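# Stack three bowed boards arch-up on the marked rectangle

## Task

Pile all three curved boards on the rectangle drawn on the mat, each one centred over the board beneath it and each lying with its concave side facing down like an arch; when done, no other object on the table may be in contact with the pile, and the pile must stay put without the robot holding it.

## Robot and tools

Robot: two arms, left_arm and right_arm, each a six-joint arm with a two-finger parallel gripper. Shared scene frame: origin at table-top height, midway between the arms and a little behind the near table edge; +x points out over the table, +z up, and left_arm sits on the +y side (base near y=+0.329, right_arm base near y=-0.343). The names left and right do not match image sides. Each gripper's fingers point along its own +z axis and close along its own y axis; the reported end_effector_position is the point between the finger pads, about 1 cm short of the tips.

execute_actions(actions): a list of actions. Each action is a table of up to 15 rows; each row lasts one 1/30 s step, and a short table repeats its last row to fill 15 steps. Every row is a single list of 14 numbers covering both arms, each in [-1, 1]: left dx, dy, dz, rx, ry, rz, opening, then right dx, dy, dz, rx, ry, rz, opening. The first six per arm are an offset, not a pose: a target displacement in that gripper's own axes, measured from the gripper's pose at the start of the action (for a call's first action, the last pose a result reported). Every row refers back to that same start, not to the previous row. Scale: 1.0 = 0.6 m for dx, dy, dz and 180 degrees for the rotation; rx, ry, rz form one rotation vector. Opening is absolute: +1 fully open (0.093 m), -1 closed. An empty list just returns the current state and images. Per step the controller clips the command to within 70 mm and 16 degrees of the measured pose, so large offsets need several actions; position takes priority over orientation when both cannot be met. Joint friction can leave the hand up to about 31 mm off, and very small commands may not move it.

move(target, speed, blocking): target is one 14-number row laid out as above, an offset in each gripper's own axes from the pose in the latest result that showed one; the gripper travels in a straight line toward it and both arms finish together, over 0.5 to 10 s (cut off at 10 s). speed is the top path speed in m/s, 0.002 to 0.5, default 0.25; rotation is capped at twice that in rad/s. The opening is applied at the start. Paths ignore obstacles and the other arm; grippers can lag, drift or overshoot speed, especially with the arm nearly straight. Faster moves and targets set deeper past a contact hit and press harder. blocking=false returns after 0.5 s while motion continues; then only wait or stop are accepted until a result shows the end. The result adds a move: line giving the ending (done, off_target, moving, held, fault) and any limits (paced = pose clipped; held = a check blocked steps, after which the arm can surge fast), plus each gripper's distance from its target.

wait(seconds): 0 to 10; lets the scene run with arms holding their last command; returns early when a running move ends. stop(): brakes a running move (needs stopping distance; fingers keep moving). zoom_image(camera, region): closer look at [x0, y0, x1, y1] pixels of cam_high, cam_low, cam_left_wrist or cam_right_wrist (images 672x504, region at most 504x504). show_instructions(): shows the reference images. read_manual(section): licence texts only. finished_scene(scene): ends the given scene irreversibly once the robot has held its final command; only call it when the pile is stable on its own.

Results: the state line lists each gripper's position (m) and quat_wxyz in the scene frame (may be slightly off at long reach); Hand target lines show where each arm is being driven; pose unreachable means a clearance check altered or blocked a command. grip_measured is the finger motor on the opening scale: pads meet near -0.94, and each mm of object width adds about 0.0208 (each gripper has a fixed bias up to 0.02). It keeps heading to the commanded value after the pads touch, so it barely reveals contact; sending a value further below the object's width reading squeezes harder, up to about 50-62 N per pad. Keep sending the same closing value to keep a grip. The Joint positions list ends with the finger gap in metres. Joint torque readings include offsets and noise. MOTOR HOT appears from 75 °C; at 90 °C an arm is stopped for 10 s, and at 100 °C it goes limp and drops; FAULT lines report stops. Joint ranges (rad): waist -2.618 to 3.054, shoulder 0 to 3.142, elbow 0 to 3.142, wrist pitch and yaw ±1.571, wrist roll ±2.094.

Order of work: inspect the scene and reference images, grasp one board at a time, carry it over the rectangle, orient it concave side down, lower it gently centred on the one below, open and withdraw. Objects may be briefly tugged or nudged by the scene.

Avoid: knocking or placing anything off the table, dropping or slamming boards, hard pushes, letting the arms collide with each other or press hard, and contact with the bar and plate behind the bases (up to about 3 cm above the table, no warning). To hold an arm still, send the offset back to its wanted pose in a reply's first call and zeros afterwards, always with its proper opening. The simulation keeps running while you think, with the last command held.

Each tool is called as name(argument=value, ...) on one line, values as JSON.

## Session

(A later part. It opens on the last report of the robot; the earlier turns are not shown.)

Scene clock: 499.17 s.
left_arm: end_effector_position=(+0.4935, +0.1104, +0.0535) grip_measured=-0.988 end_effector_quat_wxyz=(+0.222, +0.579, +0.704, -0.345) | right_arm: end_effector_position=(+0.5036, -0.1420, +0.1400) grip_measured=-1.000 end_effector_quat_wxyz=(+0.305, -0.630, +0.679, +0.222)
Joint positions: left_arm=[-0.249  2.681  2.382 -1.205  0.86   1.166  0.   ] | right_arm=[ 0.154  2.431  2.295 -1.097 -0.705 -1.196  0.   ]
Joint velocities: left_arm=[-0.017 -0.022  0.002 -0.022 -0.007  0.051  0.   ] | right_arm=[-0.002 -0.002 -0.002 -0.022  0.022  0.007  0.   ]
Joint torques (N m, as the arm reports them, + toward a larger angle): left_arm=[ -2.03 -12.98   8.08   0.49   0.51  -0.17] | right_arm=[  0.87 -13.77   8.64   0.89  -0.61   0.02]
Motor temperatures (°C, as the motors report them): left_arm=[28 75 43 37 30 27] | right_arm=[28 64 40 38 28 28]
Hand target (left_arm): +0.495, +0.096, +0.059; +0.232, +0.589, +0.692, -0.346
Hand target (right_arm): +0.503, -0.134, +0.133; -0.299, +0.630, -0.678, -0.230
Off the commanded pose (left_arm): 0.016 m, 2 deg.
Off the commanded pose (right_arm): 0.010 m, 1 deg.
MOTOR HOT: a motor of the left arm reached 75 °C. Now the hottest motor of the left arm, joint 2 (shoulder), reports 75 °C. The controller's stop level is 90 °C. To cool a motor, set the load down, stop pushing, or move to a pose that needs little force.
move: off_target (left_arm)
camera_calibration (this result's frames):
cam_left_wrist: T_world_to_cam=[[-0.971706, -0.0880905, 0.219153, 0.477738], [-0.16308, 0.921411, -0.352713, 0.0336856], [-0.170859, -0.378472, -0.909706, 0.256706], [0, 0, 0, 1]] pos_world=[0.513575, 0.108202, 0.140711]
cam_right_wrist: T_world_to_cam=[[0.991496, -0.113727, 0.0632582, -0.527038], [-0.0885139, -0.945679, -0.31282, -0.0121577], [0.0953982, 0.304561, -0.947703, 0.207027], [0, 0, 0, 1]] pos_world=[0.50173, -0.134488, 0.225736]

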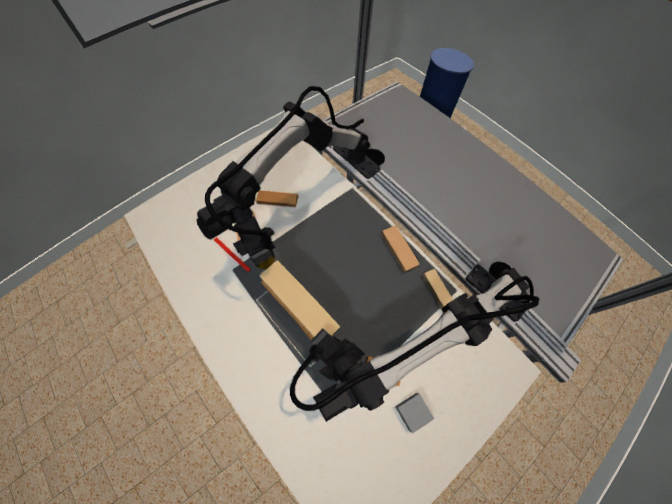

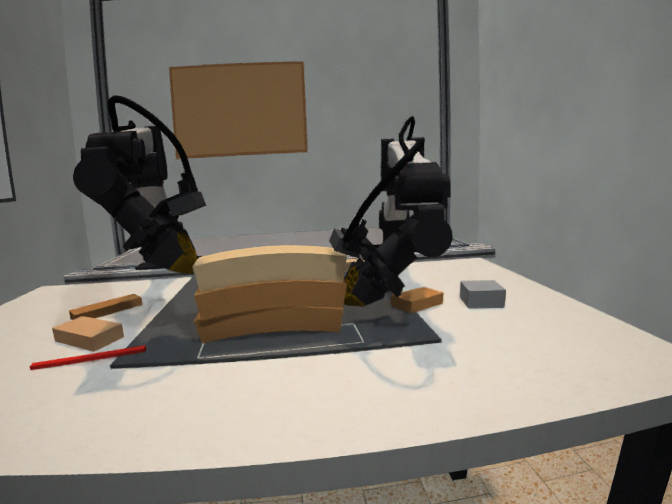

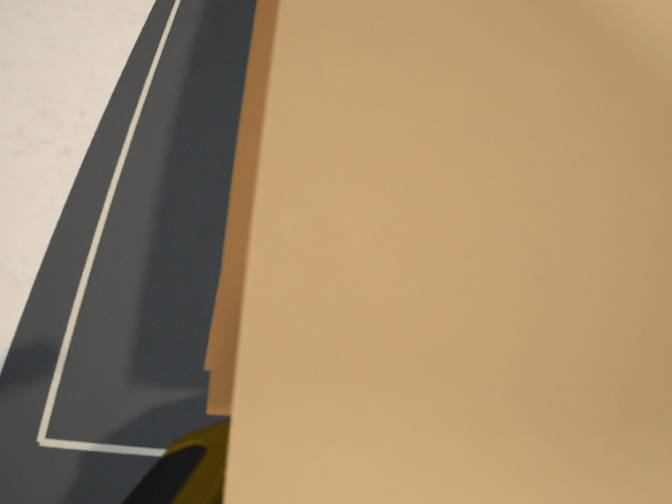

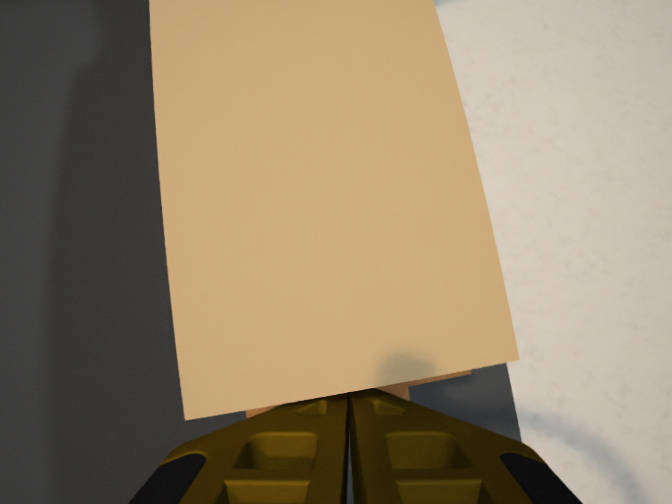

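move(target=[-0.05,0,-0.138,0,0,0,-1, 0.005,0.189,-0.097,0.066,-0.428,0.585,-0.3], speed=0.3)

move(target=[0.022,-0.2,0,-0.07,-0.473,-0.475,-0.3, 0,0,0,0,0,0,-0.3], speed=0.3)

Scene clock: 526.23 s.
left_arm: end_effector_position=(+0.5069, +0.1458, +0.1142) grip_measured=-0.988 end_effector_quat_wxyz=(+0.240, +0.572, +0.710, -0.332) | right_arm: end_effector_position=(+0.3886, -0.1729, +0.1768) grip_measured=-0.302 end_effector_quat_wxyz=(+0.380, +0.371, +0.592, +0.606)
Joint positions: left_arm=[-0.177  2.777  2.812 -1.549  0.858  1.222  0.   ] | right_arm=[ 0.358  1.751  0.442  1.333 -0.073  1.567  0.031]
Joint velocities: left_arm=[ 0.012 -0.007 -0.002  0.022 -0.066 -0.007  0.   ] | right_arm=[ 0.002 -0.022 -0.007 -0.007  0.051 -0.007 -0.001]
Joint torques (N m, as the arm reports them, + toward a larger angle): left_arm=[  1.19 -15.15   6.52   0.17   0.52  -0.12] | right_arm=[ 0.69 -8.97  3.8   1.94  0.1   0.09]
Motor temperatures (°C, as the motors report them): left_arm=[28 79 45 37 30 27] | right_arm=[28 64 41 39 28 28]
Hand target (left_arm): +0.508, +0.152, +0.129; +0.251, +0.567, +0.712, -0.330
Hand target (right_arm): +0.383, -0.172, +0.172; +0.374, +0.377, +0.596, +0.602
Off the commanded pose (left_arm): 0.017 m, 3 deg.
Off the commanded pose (right_arm): 0.008 m, 2 deg.
MOTOR HOT: still on. Now the hottest motor of the left arm, joint 2 (shoulder), reports 79 °C; the controller's stop level is 90 °C.
joint sent to its limit (left arm) — the command would take joint 4 (wrist pitch) past its lower limit, so that joint was sent only as far as its limit.
move: off_target (left_arm)
camera_calibration (this result's frames):
cam_left_wrist: T_world_to_cam=[[-0.974806, -0.122192, 0.186608, 0.4908], [-0.183509, 0.91491, -0.359533, 0.0367179], [-0.126797, -0.384719, -0.914283, 0.306668], [0, 0, 0, 1]] pos_world=[0.524058, 0.144359, 0.201996]
cam_right_wrist: T_world_to_cam=[[0.0234499, 0.029515, -0.999289, 0.169974], [-0.785705, 0.618601, -0.000166799, 0.446044], [0.618156, 0.785151, 0.0376962, -0.0320409], [0, 0, 0, 1]] pos_world=[0.366279, -0.255783, 0.171136]

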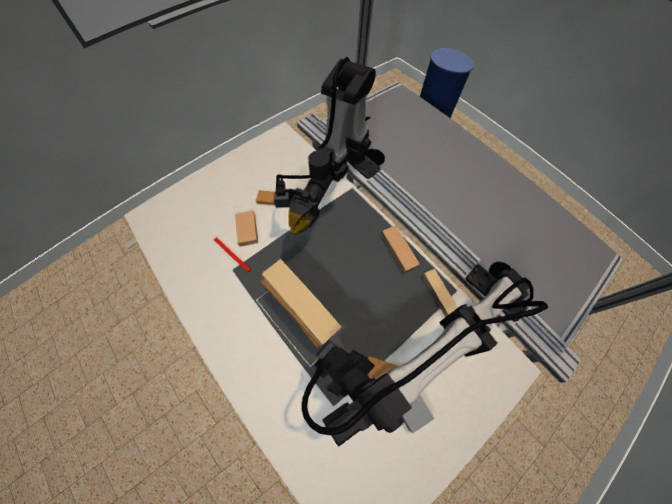

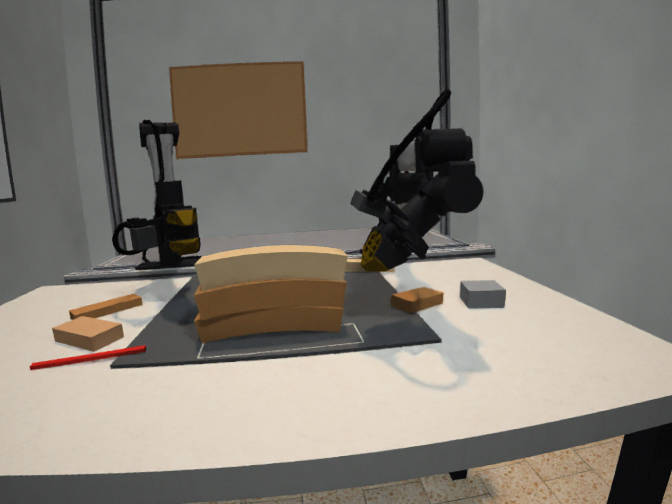

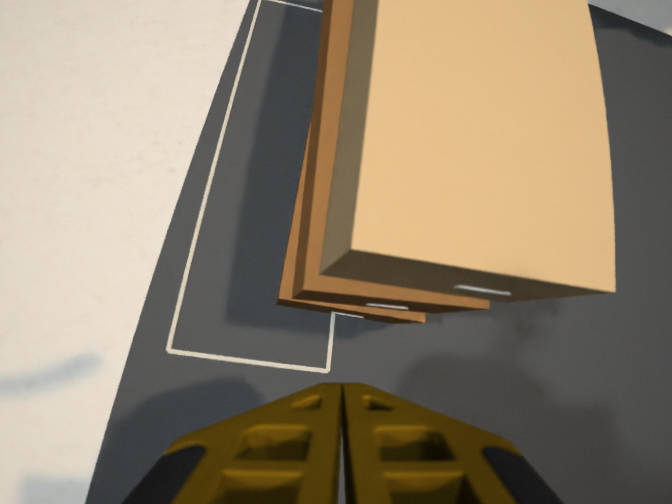

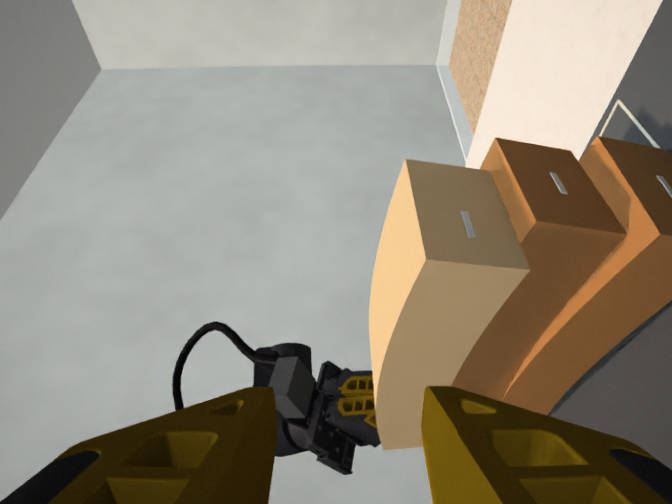

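Scene clock: 530.47 s.
left_arm: end_effector_position=(+0.3900, +0.1421, +0.1195) grip_measured=-0.302 end_effector_quat_wxyz=(+0.393, -0.392, +0.604, -0.572) | right_arm: end_effector_position=(+0.3886, -0.1729, +0.1768) grip_measured=-0.302 end_effector_quat_wxyz=(+0.380, +0.371, +0.592, +0.606)
Joint positions: left_arm=[-0.551  2.001  0.417  1.546 -0.085 -1.563  0.031] | right_arm=[ 0.358  1.751  0.442  1.333 -0.073  1.567  0.031]
Joint velocities: left_arm=[ 0.002  0.002  0.017 -0.007 -0.037 -0.022  0.001] | right_arm=[-0.022 -0.012  0.002 -0.095 -0.022  0.007 -0.001]
Joint torques (N m, as the arm reports them, + toward a larger angle): left_arm=[-1.   -8.15  2.14  2.06 -0.2  -0.08] | right_arm=[-0.18 -7.4   5.45  2.09 -0.04 -0.03]
Motor temperatures (°C, as the motors report them): left_arm=[28 78 44 38 30 27] | right_arm=[28 62 40 40 28 28]
Hand target (left_arm): +0.385, +0.141, +0.128; +0.396, -0.389, +0.594, -0.582
Hand target (right_arm): +0.389, -0.173, +0.177; +0.380, +0.371, +0.592, +0.606
Off the commanded pose (left_arm): 0.010 m, 4 deg.
Off the commanded pose (right_arm): 0.000 m, 0 deg.
MOTOR HOT: still on. Now the hottest motor of the left arm, joint 2 (shoulder), reports 78 °C; the controller's stop level is 90 °C.
joint sent to its limit (left arm) — the command would take joint 4 (wrist pitch) past its upper limit, so that joint was sent only as far as its limit.
move: off_target (left_arm); limits=paced
camera_calibration (this result's frames):
cam_left_wrist: T_world_to_cam=[[0.0250888, -0.0487595, 0.998495, -0.121953], [-0.74967, -0.661675, -0.0134749, 0.424057], [0.661336, -0.748204, -0.0531542, -0.0633885], [0, 0, 0, 1]] pos_world=[0.362883, 0.227214, 0.124114]
cam_right_wrist: T_world_to_cam=[[0.0234499, 0.029515, -0.999289, 0.169974], [-0.785705, 0.618601, -0.000166799, 0.446044], [0.618156, 0.785151, 0.0376962, -0.0320409], [0, 0, 0, 1]] pos_world=[0.366279, -0.255783, 0.171136]

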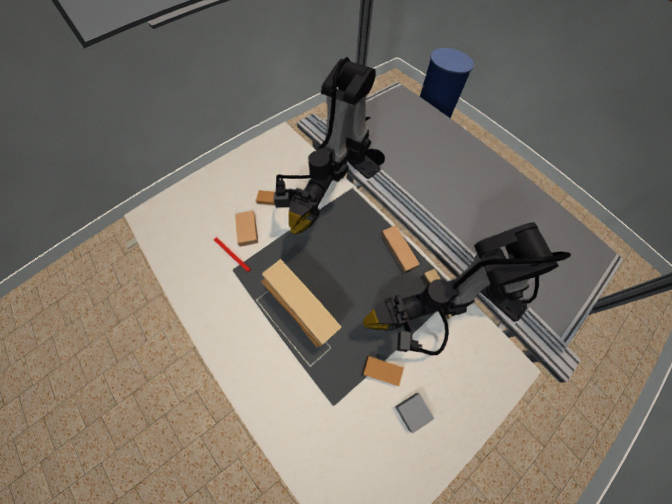

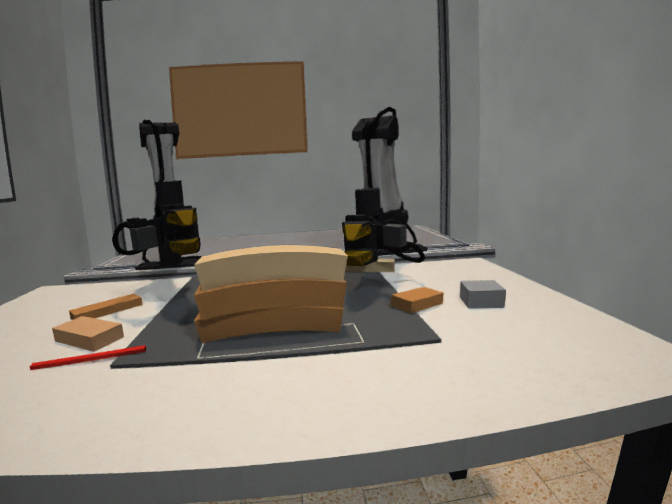

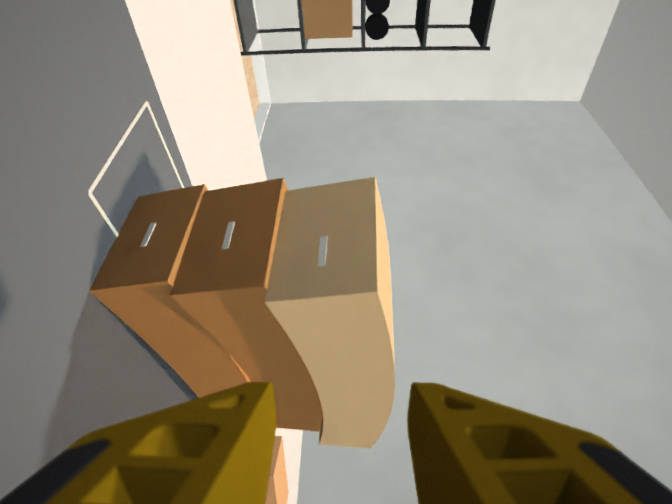

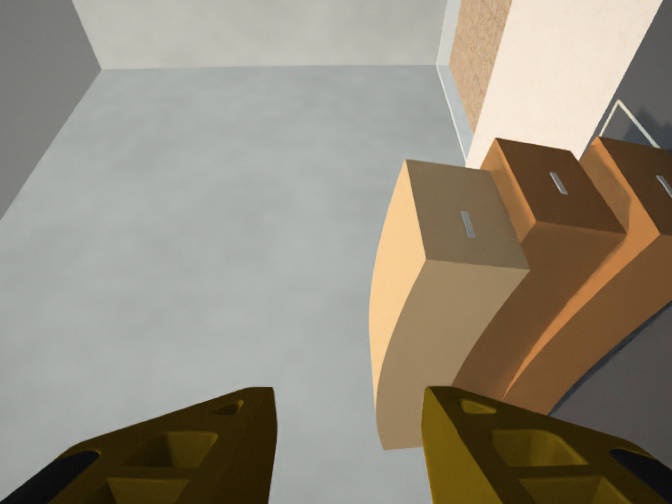

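move(target=[0.123,0.083,0.123,0,0,0,-0.3, 0.09,-0.178,0.117,0,0,0,-0.3], speed=0.12)

Scene clock: 534.70 s.
left_arm: end_effector_position=(+0.4259, +0.0529, +0.0648) grip_measured=-0.302 end_effector_quat_wxyz=(+0.393, -0.390, +0.608, -0.569) | right_arm: end_effector_position=(+0.4292, -0.0977, +0.0767) grip_measured=-0.302 end_effector_quat_wxyz=(+0.373, +0.376, +0.602, +0.598)
Joint positions: left_arm=[-0.737  2.352  0.781  1.525 -0.268 -1.565  0.031] | right_arm=[0.521 2.33  0.746 1.576 0.087 1.567 0.031]
Joint velocities: left_arm=[ 0.002 -0.017 -0.007 -0.037  0.022  0.066 -0.001] | right_arm=[-0.002 -0.002 -0.002 -0.022  0.051  0.007  0.001]
Joint torques (N m, as the arm reports them, + toward a larger angle): left_arm=[-0.76 -8.8   5.05  1.77 -0.15 -0.05] | right_arm=[ 0.59 -9.34  4.73  2.15  0.06  0.  ]
Motor temperatures (°C, as the motors report them): left_arm=[28 76 44 39 30 27] | right_arm=[28 60 40 41 28 28]
Hand target (left_arm): +0.429, +0.048, +0.066; +0.394, -0.391, +0.605, -0.572
Hand target (right_arm): +0.430, -0.094, +0.070; +0.372, +0.379, +0.602, +0.596
Off the commanded pose (left_arm): 0.006 m, 1 deg.
Off the commanded pose (right_arm): 0.007 m, 2 deg.
MOTOR HOT: still on. Now the hottest motor of the left arm, joint 2 (shoulder), reports 76 °C; the controller's stop level is 90 °C.
joint sent to its limit (right arm) — the command would take joint 4 (wrist pitch) past its upper limit, so that joint was sent only as far as its limit.
move: done
camera_calibration (this result's frames):
cam_left_wrist: T_world_to_cam=[[0.0282967, -0.058713, 0.997874, -0.0734324], [-0.751988, -0.658946, -0.017447, 0.392294], [0.658569, -0.749895, -0.0627975, -0.154865], [0, 0, 0, 1]] pos_world=[0.399068, 0.138057, 0.0703955]
cam_right_wrist: T_world_to_cam=[[-0.0051283, 0.0169251, -0.999844, 0.077843], [-0.787014, 0.616765, 0.0144771, 0.430694], [0.616914, 0.786965, 0.0101573, -0.109624], [0, 0, 0, 1]] pos_world=[0.40699, -0.180685, 0.0727091]

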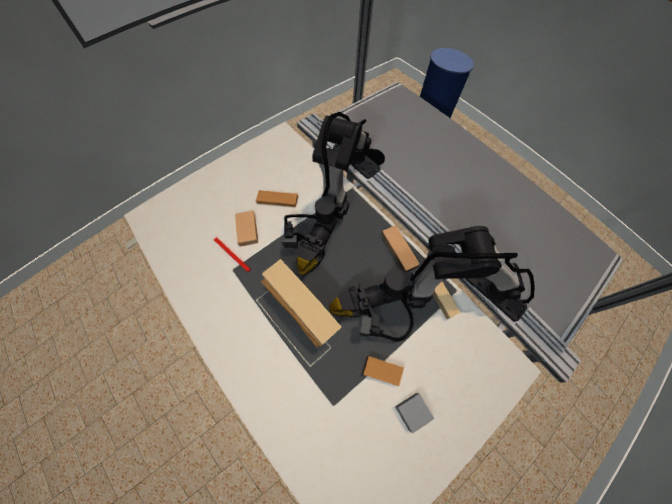

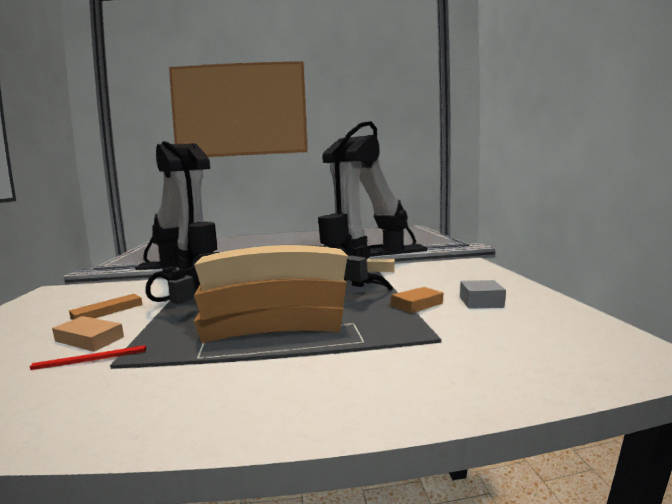

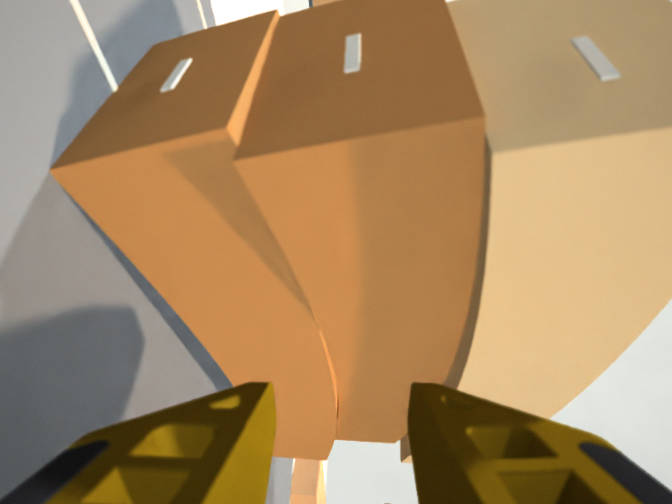

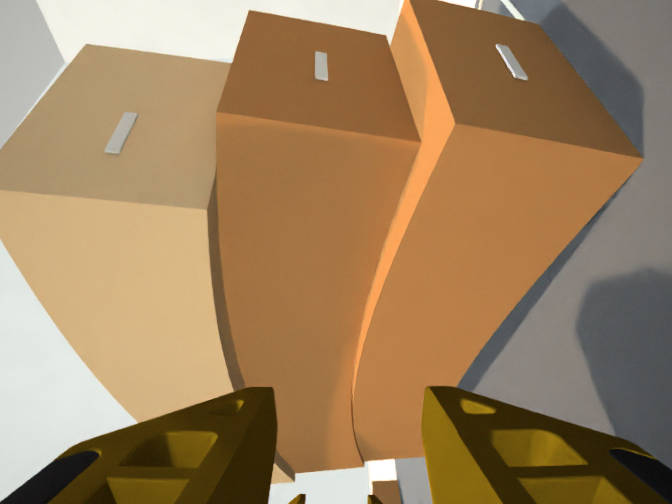

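move(target=[-0.015,-0.022,0.06,0,0,0,-0.3, -0.021,0.025,0.05,0,0,0,-0.3], speed=0.04)

Scene clock: 541.50 s.
left_arm: end_effector_position=(+0.4525, +0.0462, +0.0699) grip_measured=-0.302 end_effector_quat_wxyz=(+0.390, -0.390, +0.612, -0.566) | right_arm: end_effector_position=(+0.4571, -0.0955, +0.0880) grip_measured=-0.302 end_effector_quat_wxyz=(+0.375, +0.377, +0.600, +0.598)
Joint positions: left_arm=[-0.705  2.352  0.885  1.41  -0.232 -1.565  0.031] | right_arm=[0.487 2.316 0.848 1.465 0.058 1.567 0.031]
Joint velocities: left_arm=[-0.007  0.002 -0.012 -0.081  0.022 -0.007 -0.001] | right_arm=[-0.027 -0.007  0.002 -0.022  0.037  0.007  0.   ]
Joint torques (N m, as the arm reports them, + toward a larger angle): left_arm=[  1.27 -10.24   6.09   1.64   0.04  -0.02] | right_arm=[ -0.73 -12.77   5.54   1.88  -0.19  -0.07]
Motor temperatures (°C, as the motors report them): left_arm=[28 74 43 40 30 27] | right_arm=[28 59 40 42 27 28]
Hand target (left_arm): +0.462, +0.047, +0.077; +0.392, -0.390, +0.608, -0.569
Hand target (right_arm): +0.462, -0.096, +0.092; +0.374, +0.376, +0.601, +0.598
Off the commanded pose (left_arm): 0.013 m, 1 deg.
Off the commanded pose (right_arm): 0.006 m, 0 deg.
MOTOR HOT: still on. Now the hottest motor of the left arm, joint 2 (shoulder), reports 74 °C; the controller's stop level is 90 °C.
move: off_target (left_arm)
camera_calibration (this result's frames):
cam_left_wrist: T_world_to_cam=[[0.0377375, -0.0638288, 0.997247, -0.0835771], [-0.754251, -0.656448, -0.0134738, 0.408608], [0.6555, -0.751666, -0.0729156, -0.174853], [0, 0, 0, 1]] pos_world=[0.425963, 0.131464, 0.076103]
cam_right_wrist: T_world_to_cam=[[-0.00219537, 0.0187908, -0.999821, 0.088112], [-0.78492, 0.619453, 0.0133656, 0.450515], [0.619593, 0.784809, 0.0133894, -0.130303], [0, 0, 0, 1]] pos_world=[0.434546, -0.178466, 0.0838195]

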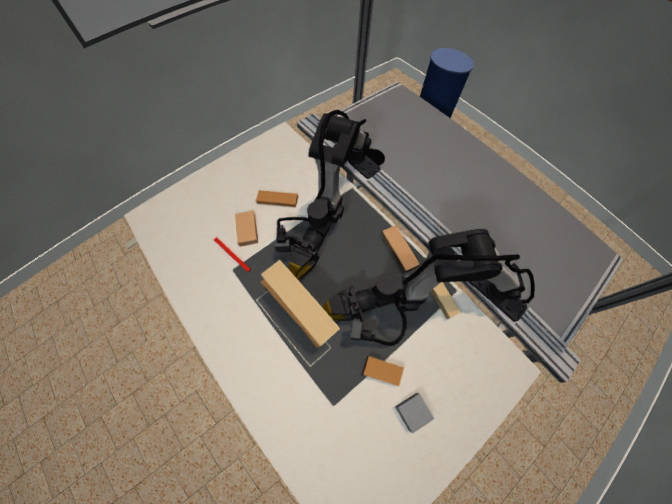

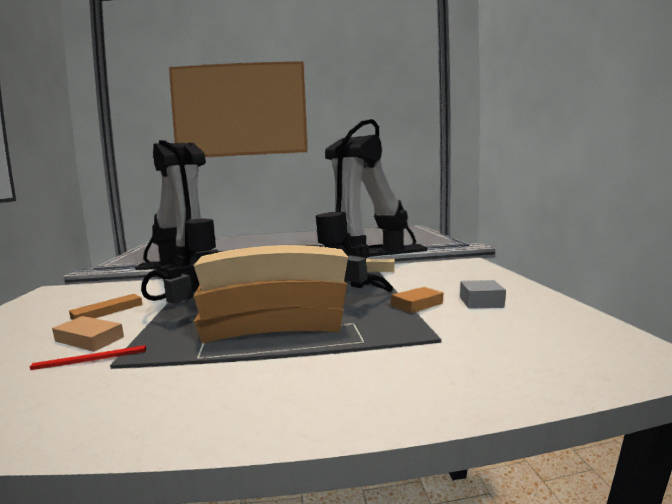

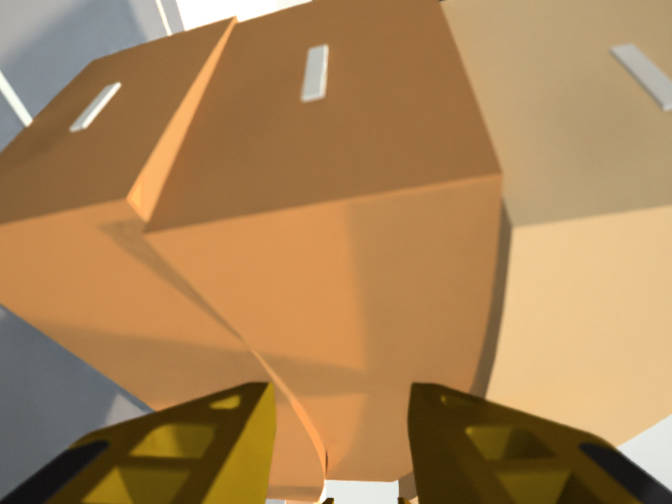

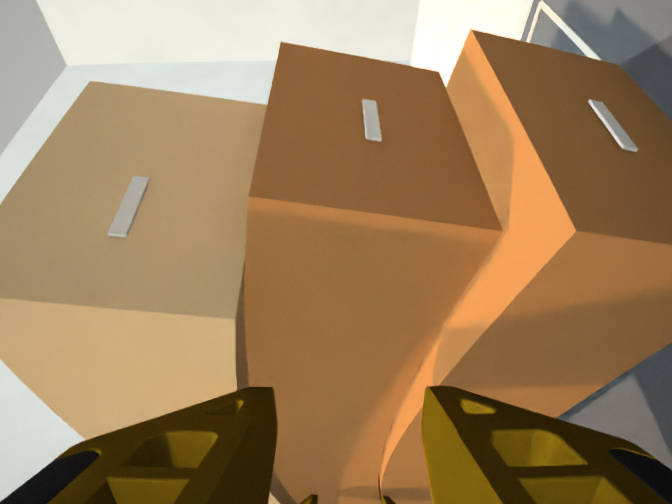

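move(target=[-0.058,-0.017,0.074,0,0,0,-0.3, -0.02,0.007,0.1,0,0,0,-0.3], speed=0.025)

zoom_image(camera="cam_low", region=[130,190,430,370])

zoom_image(camera="cam_high", region=[200,220,380,400])

Scene clock: 547.30 s.
left_arm: end_effector_position=(+0.4982, +0.0520, +0.0988) grip_measured=-0.302 end_effector_quat_wxyz=(+0.392, -0.377, +0.595, -0.592) | right_arm: end_effector_position=(+0.5125, -0.0838, +0.1205) grip_measured=-0.302 end_effector_quat_wxyz=(+0.393, +0.369, +0.574, +0.617)
Joint positions: left_arm=[-0.616  2.358  1.033  1.333 -0.123 -1.565  0.031] | right_arm=[0.454 2.359 1.098 1.331 0.042 1.567 0.031]
Joint velocities: left_arm=[-0.007 -0.012 -0.007  0.037 -0.037  0.066 -0.001] | right_arm=[-0.027 -0.002 -0.012 -0.037 -0.022  0.051 -0.001]
Joint torques (N m, as the arm reports them, + toward a larger angle): left_arm=[ 1.52 -8.71  5.67  1.41 -0.12 -0.02] | right_arm=[ -0.8  -10.6    6.46   1.58  -0.31  -0.04]
Motor temperatures (°C, as the motors report them): left_arm=[28 73 43 40 29 27] | right_arm=[28 59 39 43 27 28]
Hand target (left_arm): +0.506, +0.061, +0.079; +0.389, -0.391, +0.612, -0.567
Hand target (right_arm): +0.514, -0.082, +0.092; +0.375, +0.377, +0.600, +0.598
Off the commanded pose (left_arm): 0.023 m, 4 deg.
Off the commanded pose (right_arm): 0.029 m, 4 deg.
MOTOR HOT: still on. Now the hottest motor of the left arm, joint 2 (shoulder), reports 73 °C; the controller's stop level is 90 °C.
move: off_target (left_arm, right_arm)
camera_calibration (this result's frames):
cam_left_wrist: T_world_to_cam=[[-0.0148989, -0.0262795, 0.999544, -0.0897084], [-0.766706, -0.641374, -0.028291, 0.454148], [0.641825, -0.766778, -0.0105929, -0.196998], [0, 0, 0, 1]] pos_world=[0.4733, 0.137868, 0.100429]
cam_right_wrist: T_world_to_cam=[[0.063414, 0.0524509, -0.996608, 0.0892518], [-0.773831, 0.633193, -0.0159141, 0.48535], [0.63021, 0.772215, 0.0807414, -0.188895], [0, 0, 0, 1]] pos_world=[0.488962, -0.166134, 0.111925]

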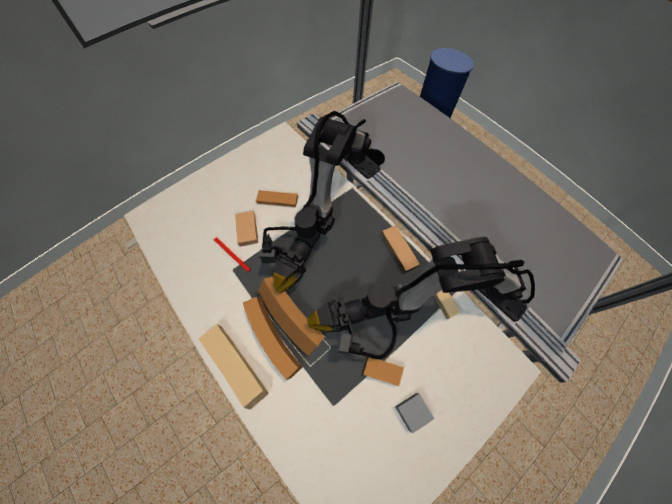

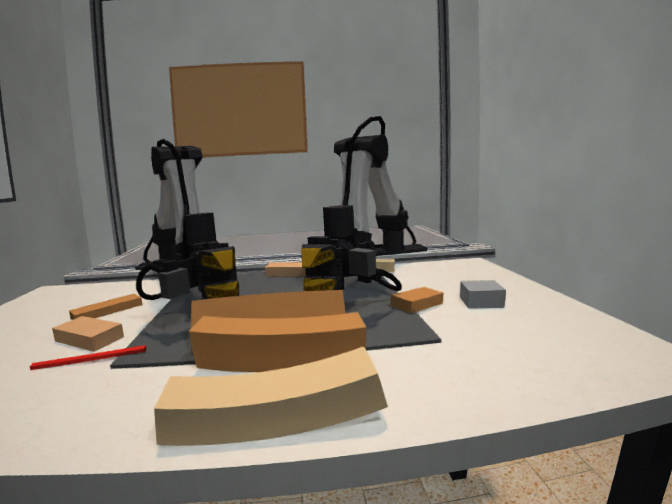

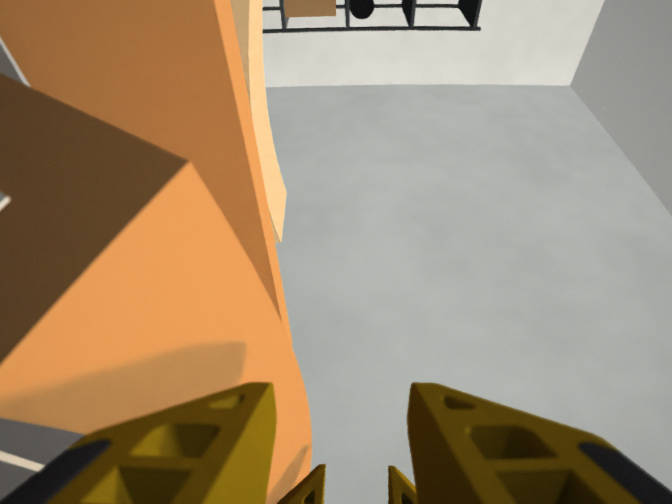

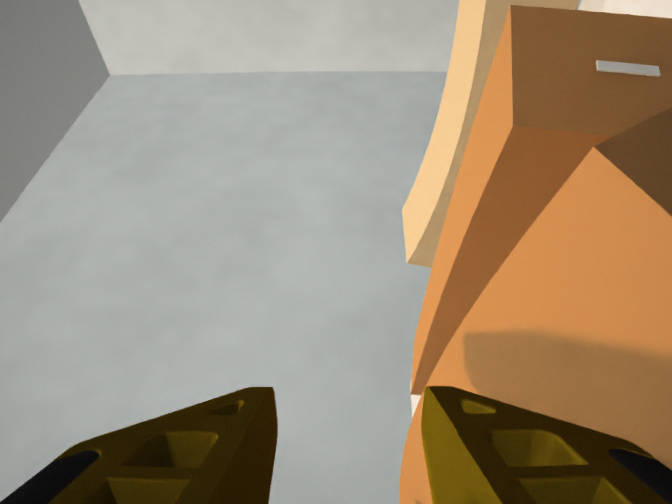

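Region (130, 190, 430, 370) of cam_low's 672x504 image, scaled by 1.680, with more detail than that image has; it fills the top 302 rows of this view, and the rest is white.

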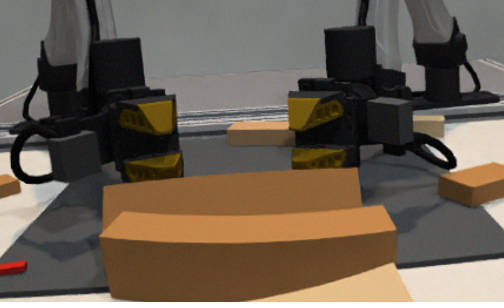

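Region (200, 220, 380, 400) of cam_high's 672x504 image, scaled by 2.800, with more detail than that image has.

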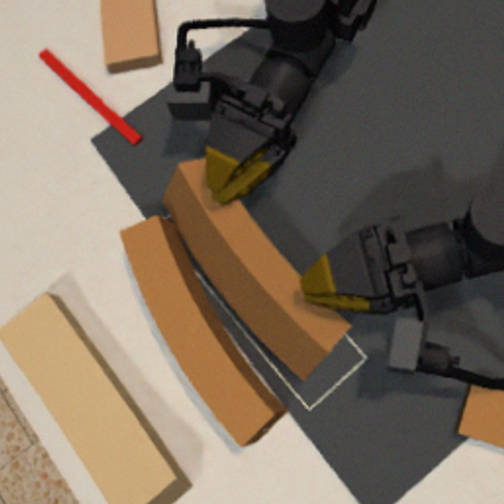

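move(target=[0,-0.1,-0.15,0,0,0,-1, 0,0.1,-0.15,0,0,0,-1], speed=0.15)

zoom_image(camera="cam_high", region=[180,240,380,420])

Scene clock: 570.83 s.
left_arm: end_effector_position=(+0.4208, +0.0889, +0.1564) grip_measured=-0.988 end_effector_quat_wxyz=(+0.392, -0.376, +0.595, -0.592) | right_arm: end_effector_position=(+0.4340, -0.1225, +0.1824) grip_measured=-1.000 end_effector_quat_wxyz=(+0.397, +0.364, +0.566, +0.625)
Joint positions: left_arm=[-0.64   1.967  0.641  1.335 -0.148 -1.565  0.   ] | right_arm=[0.46  1.969 0.698 1.366 0.046 1.567 0.   ]
Joint velocities: left_arm=[-0.017  0.027 -0.022 -0.007  0.066 -0.037  0.   ] | right_arm=[-0.002  0.002 -0.007 -0.007  0.022 -0.051  0.   ]
Joint torques (N m, as the arm reports them, + toward a larger angle): left_arm=[-0.8  -8.95  3.26  1.84 -0.12 -0.09] | right_arm=[  0.64 -10.45   3.6    1.96   0.1   -0.03]
Motor temperatures (°C, as the motors report them): left_arm=[28 69 43 40 29 27] | right_arm=[28 57 39 42 27 28]
Hand target (left_arm): +0.415, +0.089, +0.157; +0.392, -0.376, +0.595, -0.592
Hand target (right_arm): +0.428, -0.122, +0.175; +0.393, +0.369, +0.574, +0.617
Off the commanded pose (left_arm): 0.006 m, 0 deg.
Off the commanded pose (right_arm): 0.011 m, 1 deg.
MOTOR HOT: cleared. Now the hottest motor of the left arm, joint 2 (shoulder), reports 69 °C.
move: off_target (right_arm)
camera_calibration (this result's frames):
cam_left_wrist: T_world_to_cam=[[-0.0157602, -0.025498, 0.999551, -0.147186], [-0.766694, -0.641382, -0.02845, 0.420098], [0.64182, -0.766798, -0.00944081, -0.118569], [0, 0, 0, 1]] pos_world=[0.395867, 0.174772, 0.157952]
cam_right_wrist: T_world_to_cam=[[0.0851309, 0.0641778, -0.994301, 0.149528], [-0.773785, 0.632939, -0.025397, 0.451717], [0.627702, 0.771537, 0.103543, -0.117672], [0, 0, 0, 1]] pos_world=[0.410665, -0.204718, 0.172332]

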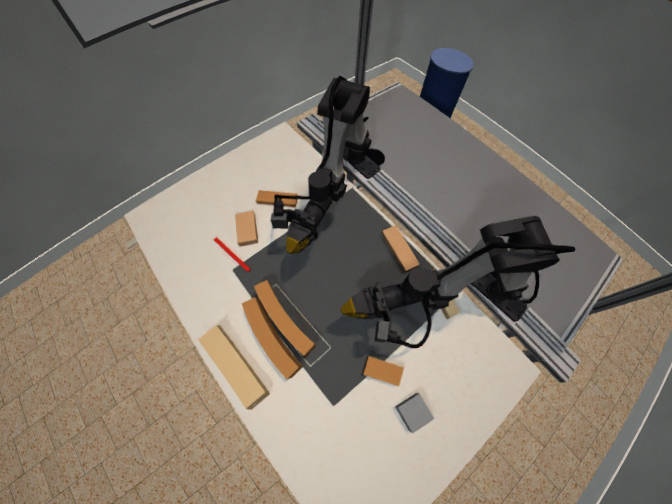

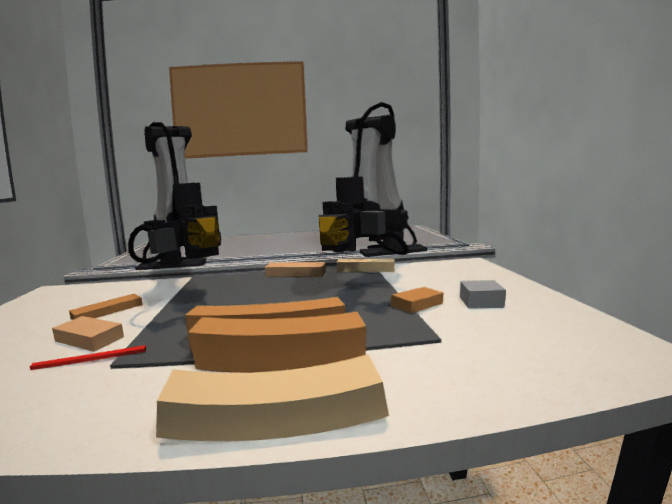

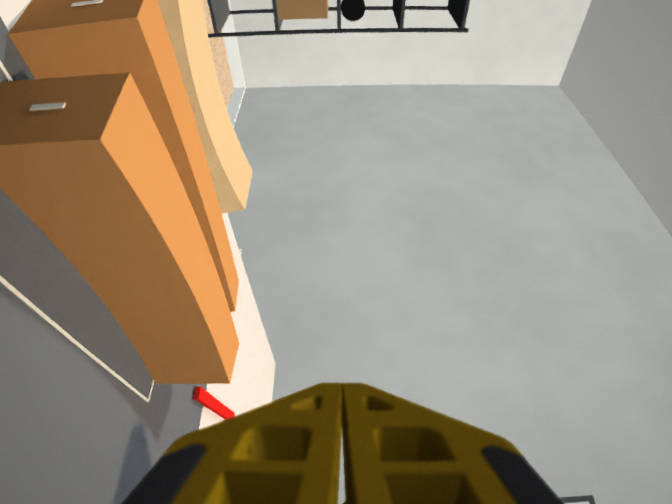

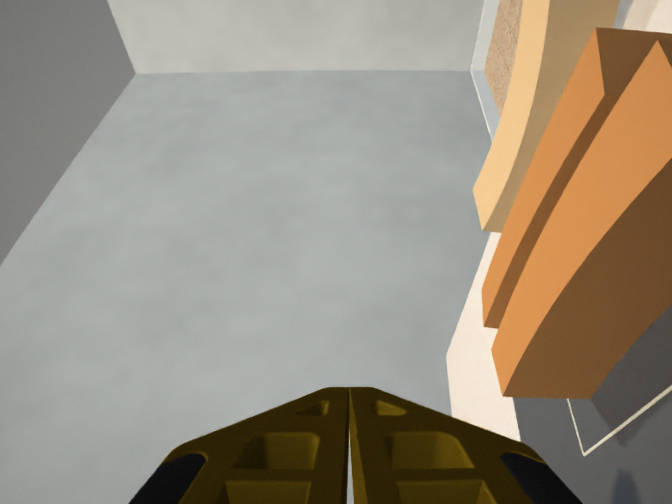

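Region (180, 240, 380, 420) of cam_high's 672x504 image, scaled by 2.520, with more detail than that image has; it fills the top 454 rows of this view, and the rest is white.

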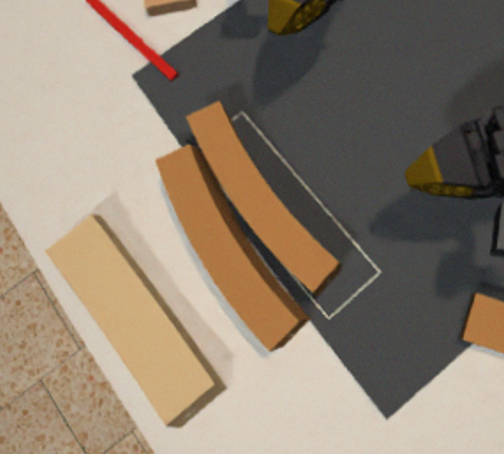

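move(target=[-0.124,0.167,0.17,-0.14,0,0,-1, -0.152,-0.2,0.109,0.16,0,0,-1], speed=0.12)

zoom_image(camera="cam_high", region=[180,240,380,420])

zoom_image(camera="cam_low", region=[100,220,450,450])

Scene clock: 585.77 s.
left_arm: end_effector_position=(+0.5381, +0.1114, +0.0544) grip_measured=-0.988 end_effector_quat_wxyz=(+0.296, -0.454, +0.712, -0.447) | right_arm: end_effector_position=(+0.5408, -0.1733, +0.0860) grip_measured=-1.000 end_effector_quat_wxyz=(+0.309, +0.447, +0.692, +0.475)
Joint positions: left_arm=[-0.442  2.244  1.188  0.616  0.05  -1.547  0.   ] | right_arm=[ 0.236  2.17   1.153  0.646 -0.15   1.503  0.   ]
Joint velocities: left_arm=[ 0.007 -0.012 -0.007  0.022 -0.022 -0.022  0.   ] | right_arm=[-0.012 -0.002  0.002 -0.007  0.022 -0.007  0.   ]
Joint torques (N m, as the arm reports them, + toward a larger angle): left_arm=[  1.01 -10.42   7.71   1.69  -0.01   0.  ] | right_arm=[ -0.75 -10.96   7.68   1.84  -0.25  -0.16]
Motor temperatures (°C, as the motors report them): left_arm=[28 67 42 42 29 27] | right_arm=[28 56 39 44 27 28]
Hand target (left_arm): +0.546, +0.115, +0.059; +0.300, -0.453, +0.710, -0.449
Hand target (right_arm): +0.541, -0.175, +0.069; +0.297, +0.453, +0.702, +0.463
Off the commanded pose (left_arm): 0.010 m, 1 deg.
Off the commanded pose (right_arm): 0.017 m, 3 deg.
move: off_target (right_arm)
camera_calibration (this result's frames):
cam_left_wrist: T_world_to_cam=[[0.381768, -0.199083, 0.902563, -0.232182], [-0.735694, -0.656565, 0.166364, 0.495947], [0.559471, -0.727522, -0.397119, -0.116502], [0, 0, 0, 1]] pos_world=[0.518684, 0.19464, 0.0807863]
cam_right_wrist: T_world_to_cam=[[-0.324055, -0.130376, -0.937011, 0.23056], [-0.736301, 0.65666, 0.163274, 0.531711], [0.594011, 0.742832, -0.30879, -0.0868459], [0, 0, 0, 1]] pos_world=[0.517801, -0.254582, 0.102406]

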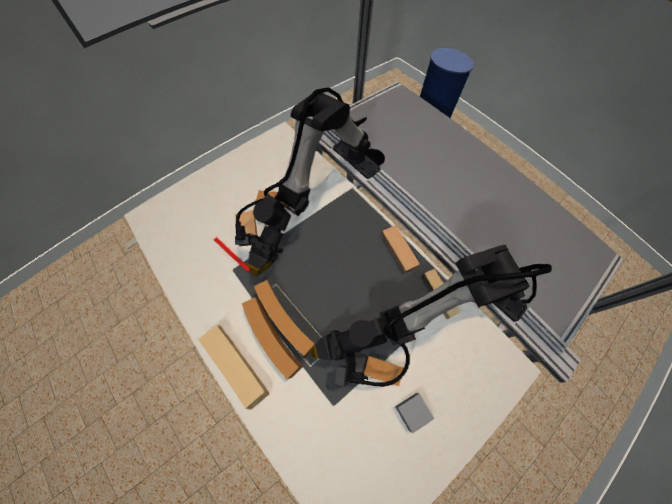

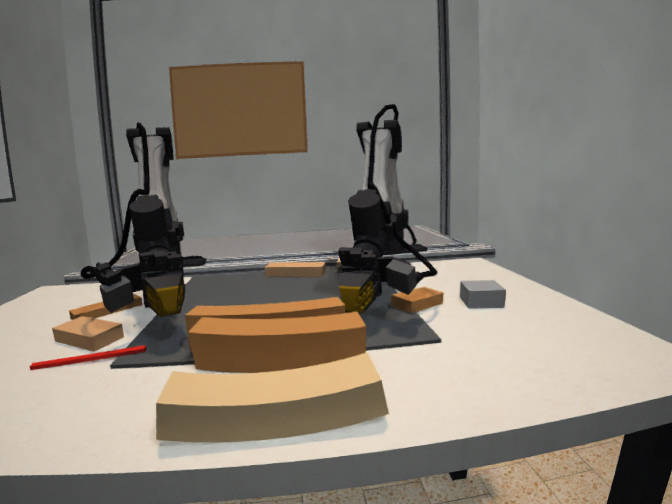

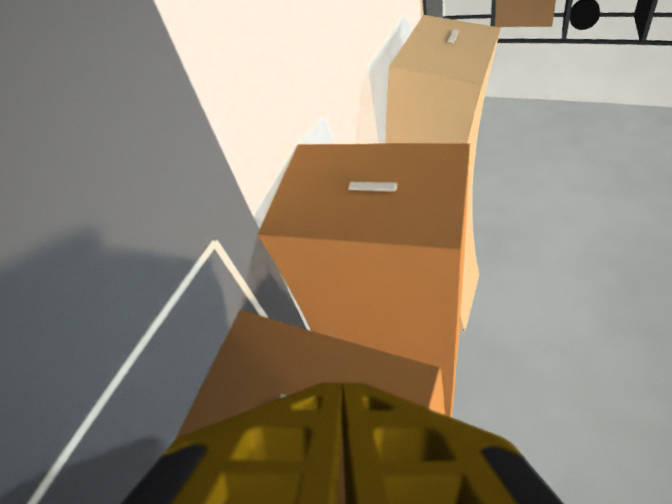

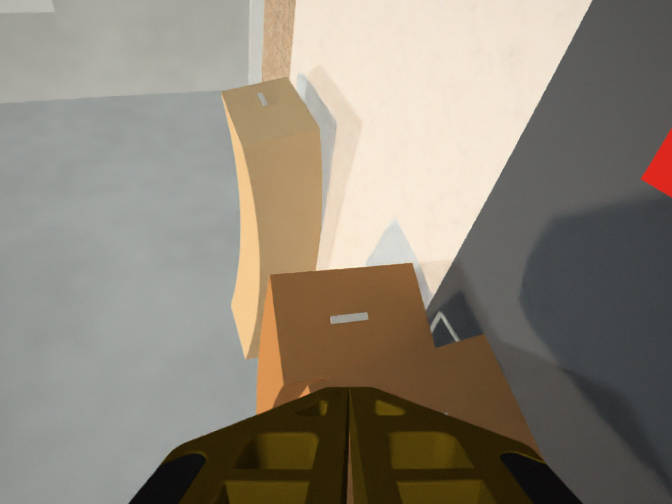

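Region (180, 240, 380, 420) of cam_high's 672x504 image, scaled by 2.520, with more detail than that image has; it fills the top 454 rows of this view, and the rest is white.

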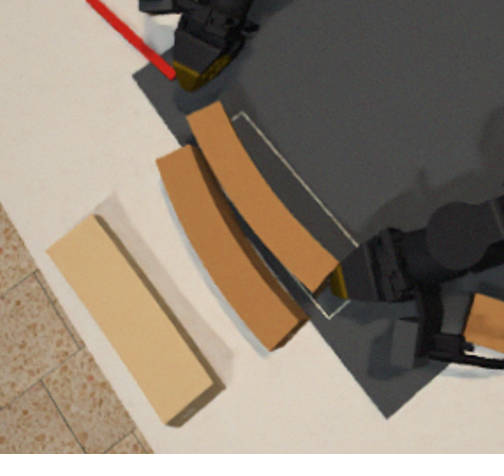

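Region (100, 220, 450, 450) of cam_low's 672x504 image, scaled by 1.440, with more detail than that image has; it fills the top 331 rows of this view, and the rest is white.

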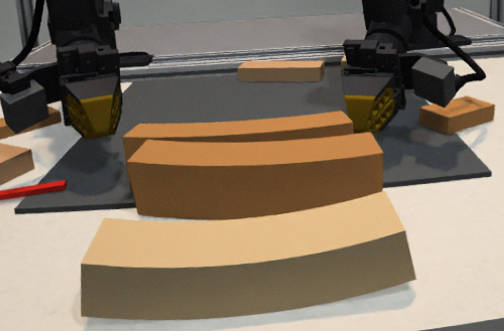

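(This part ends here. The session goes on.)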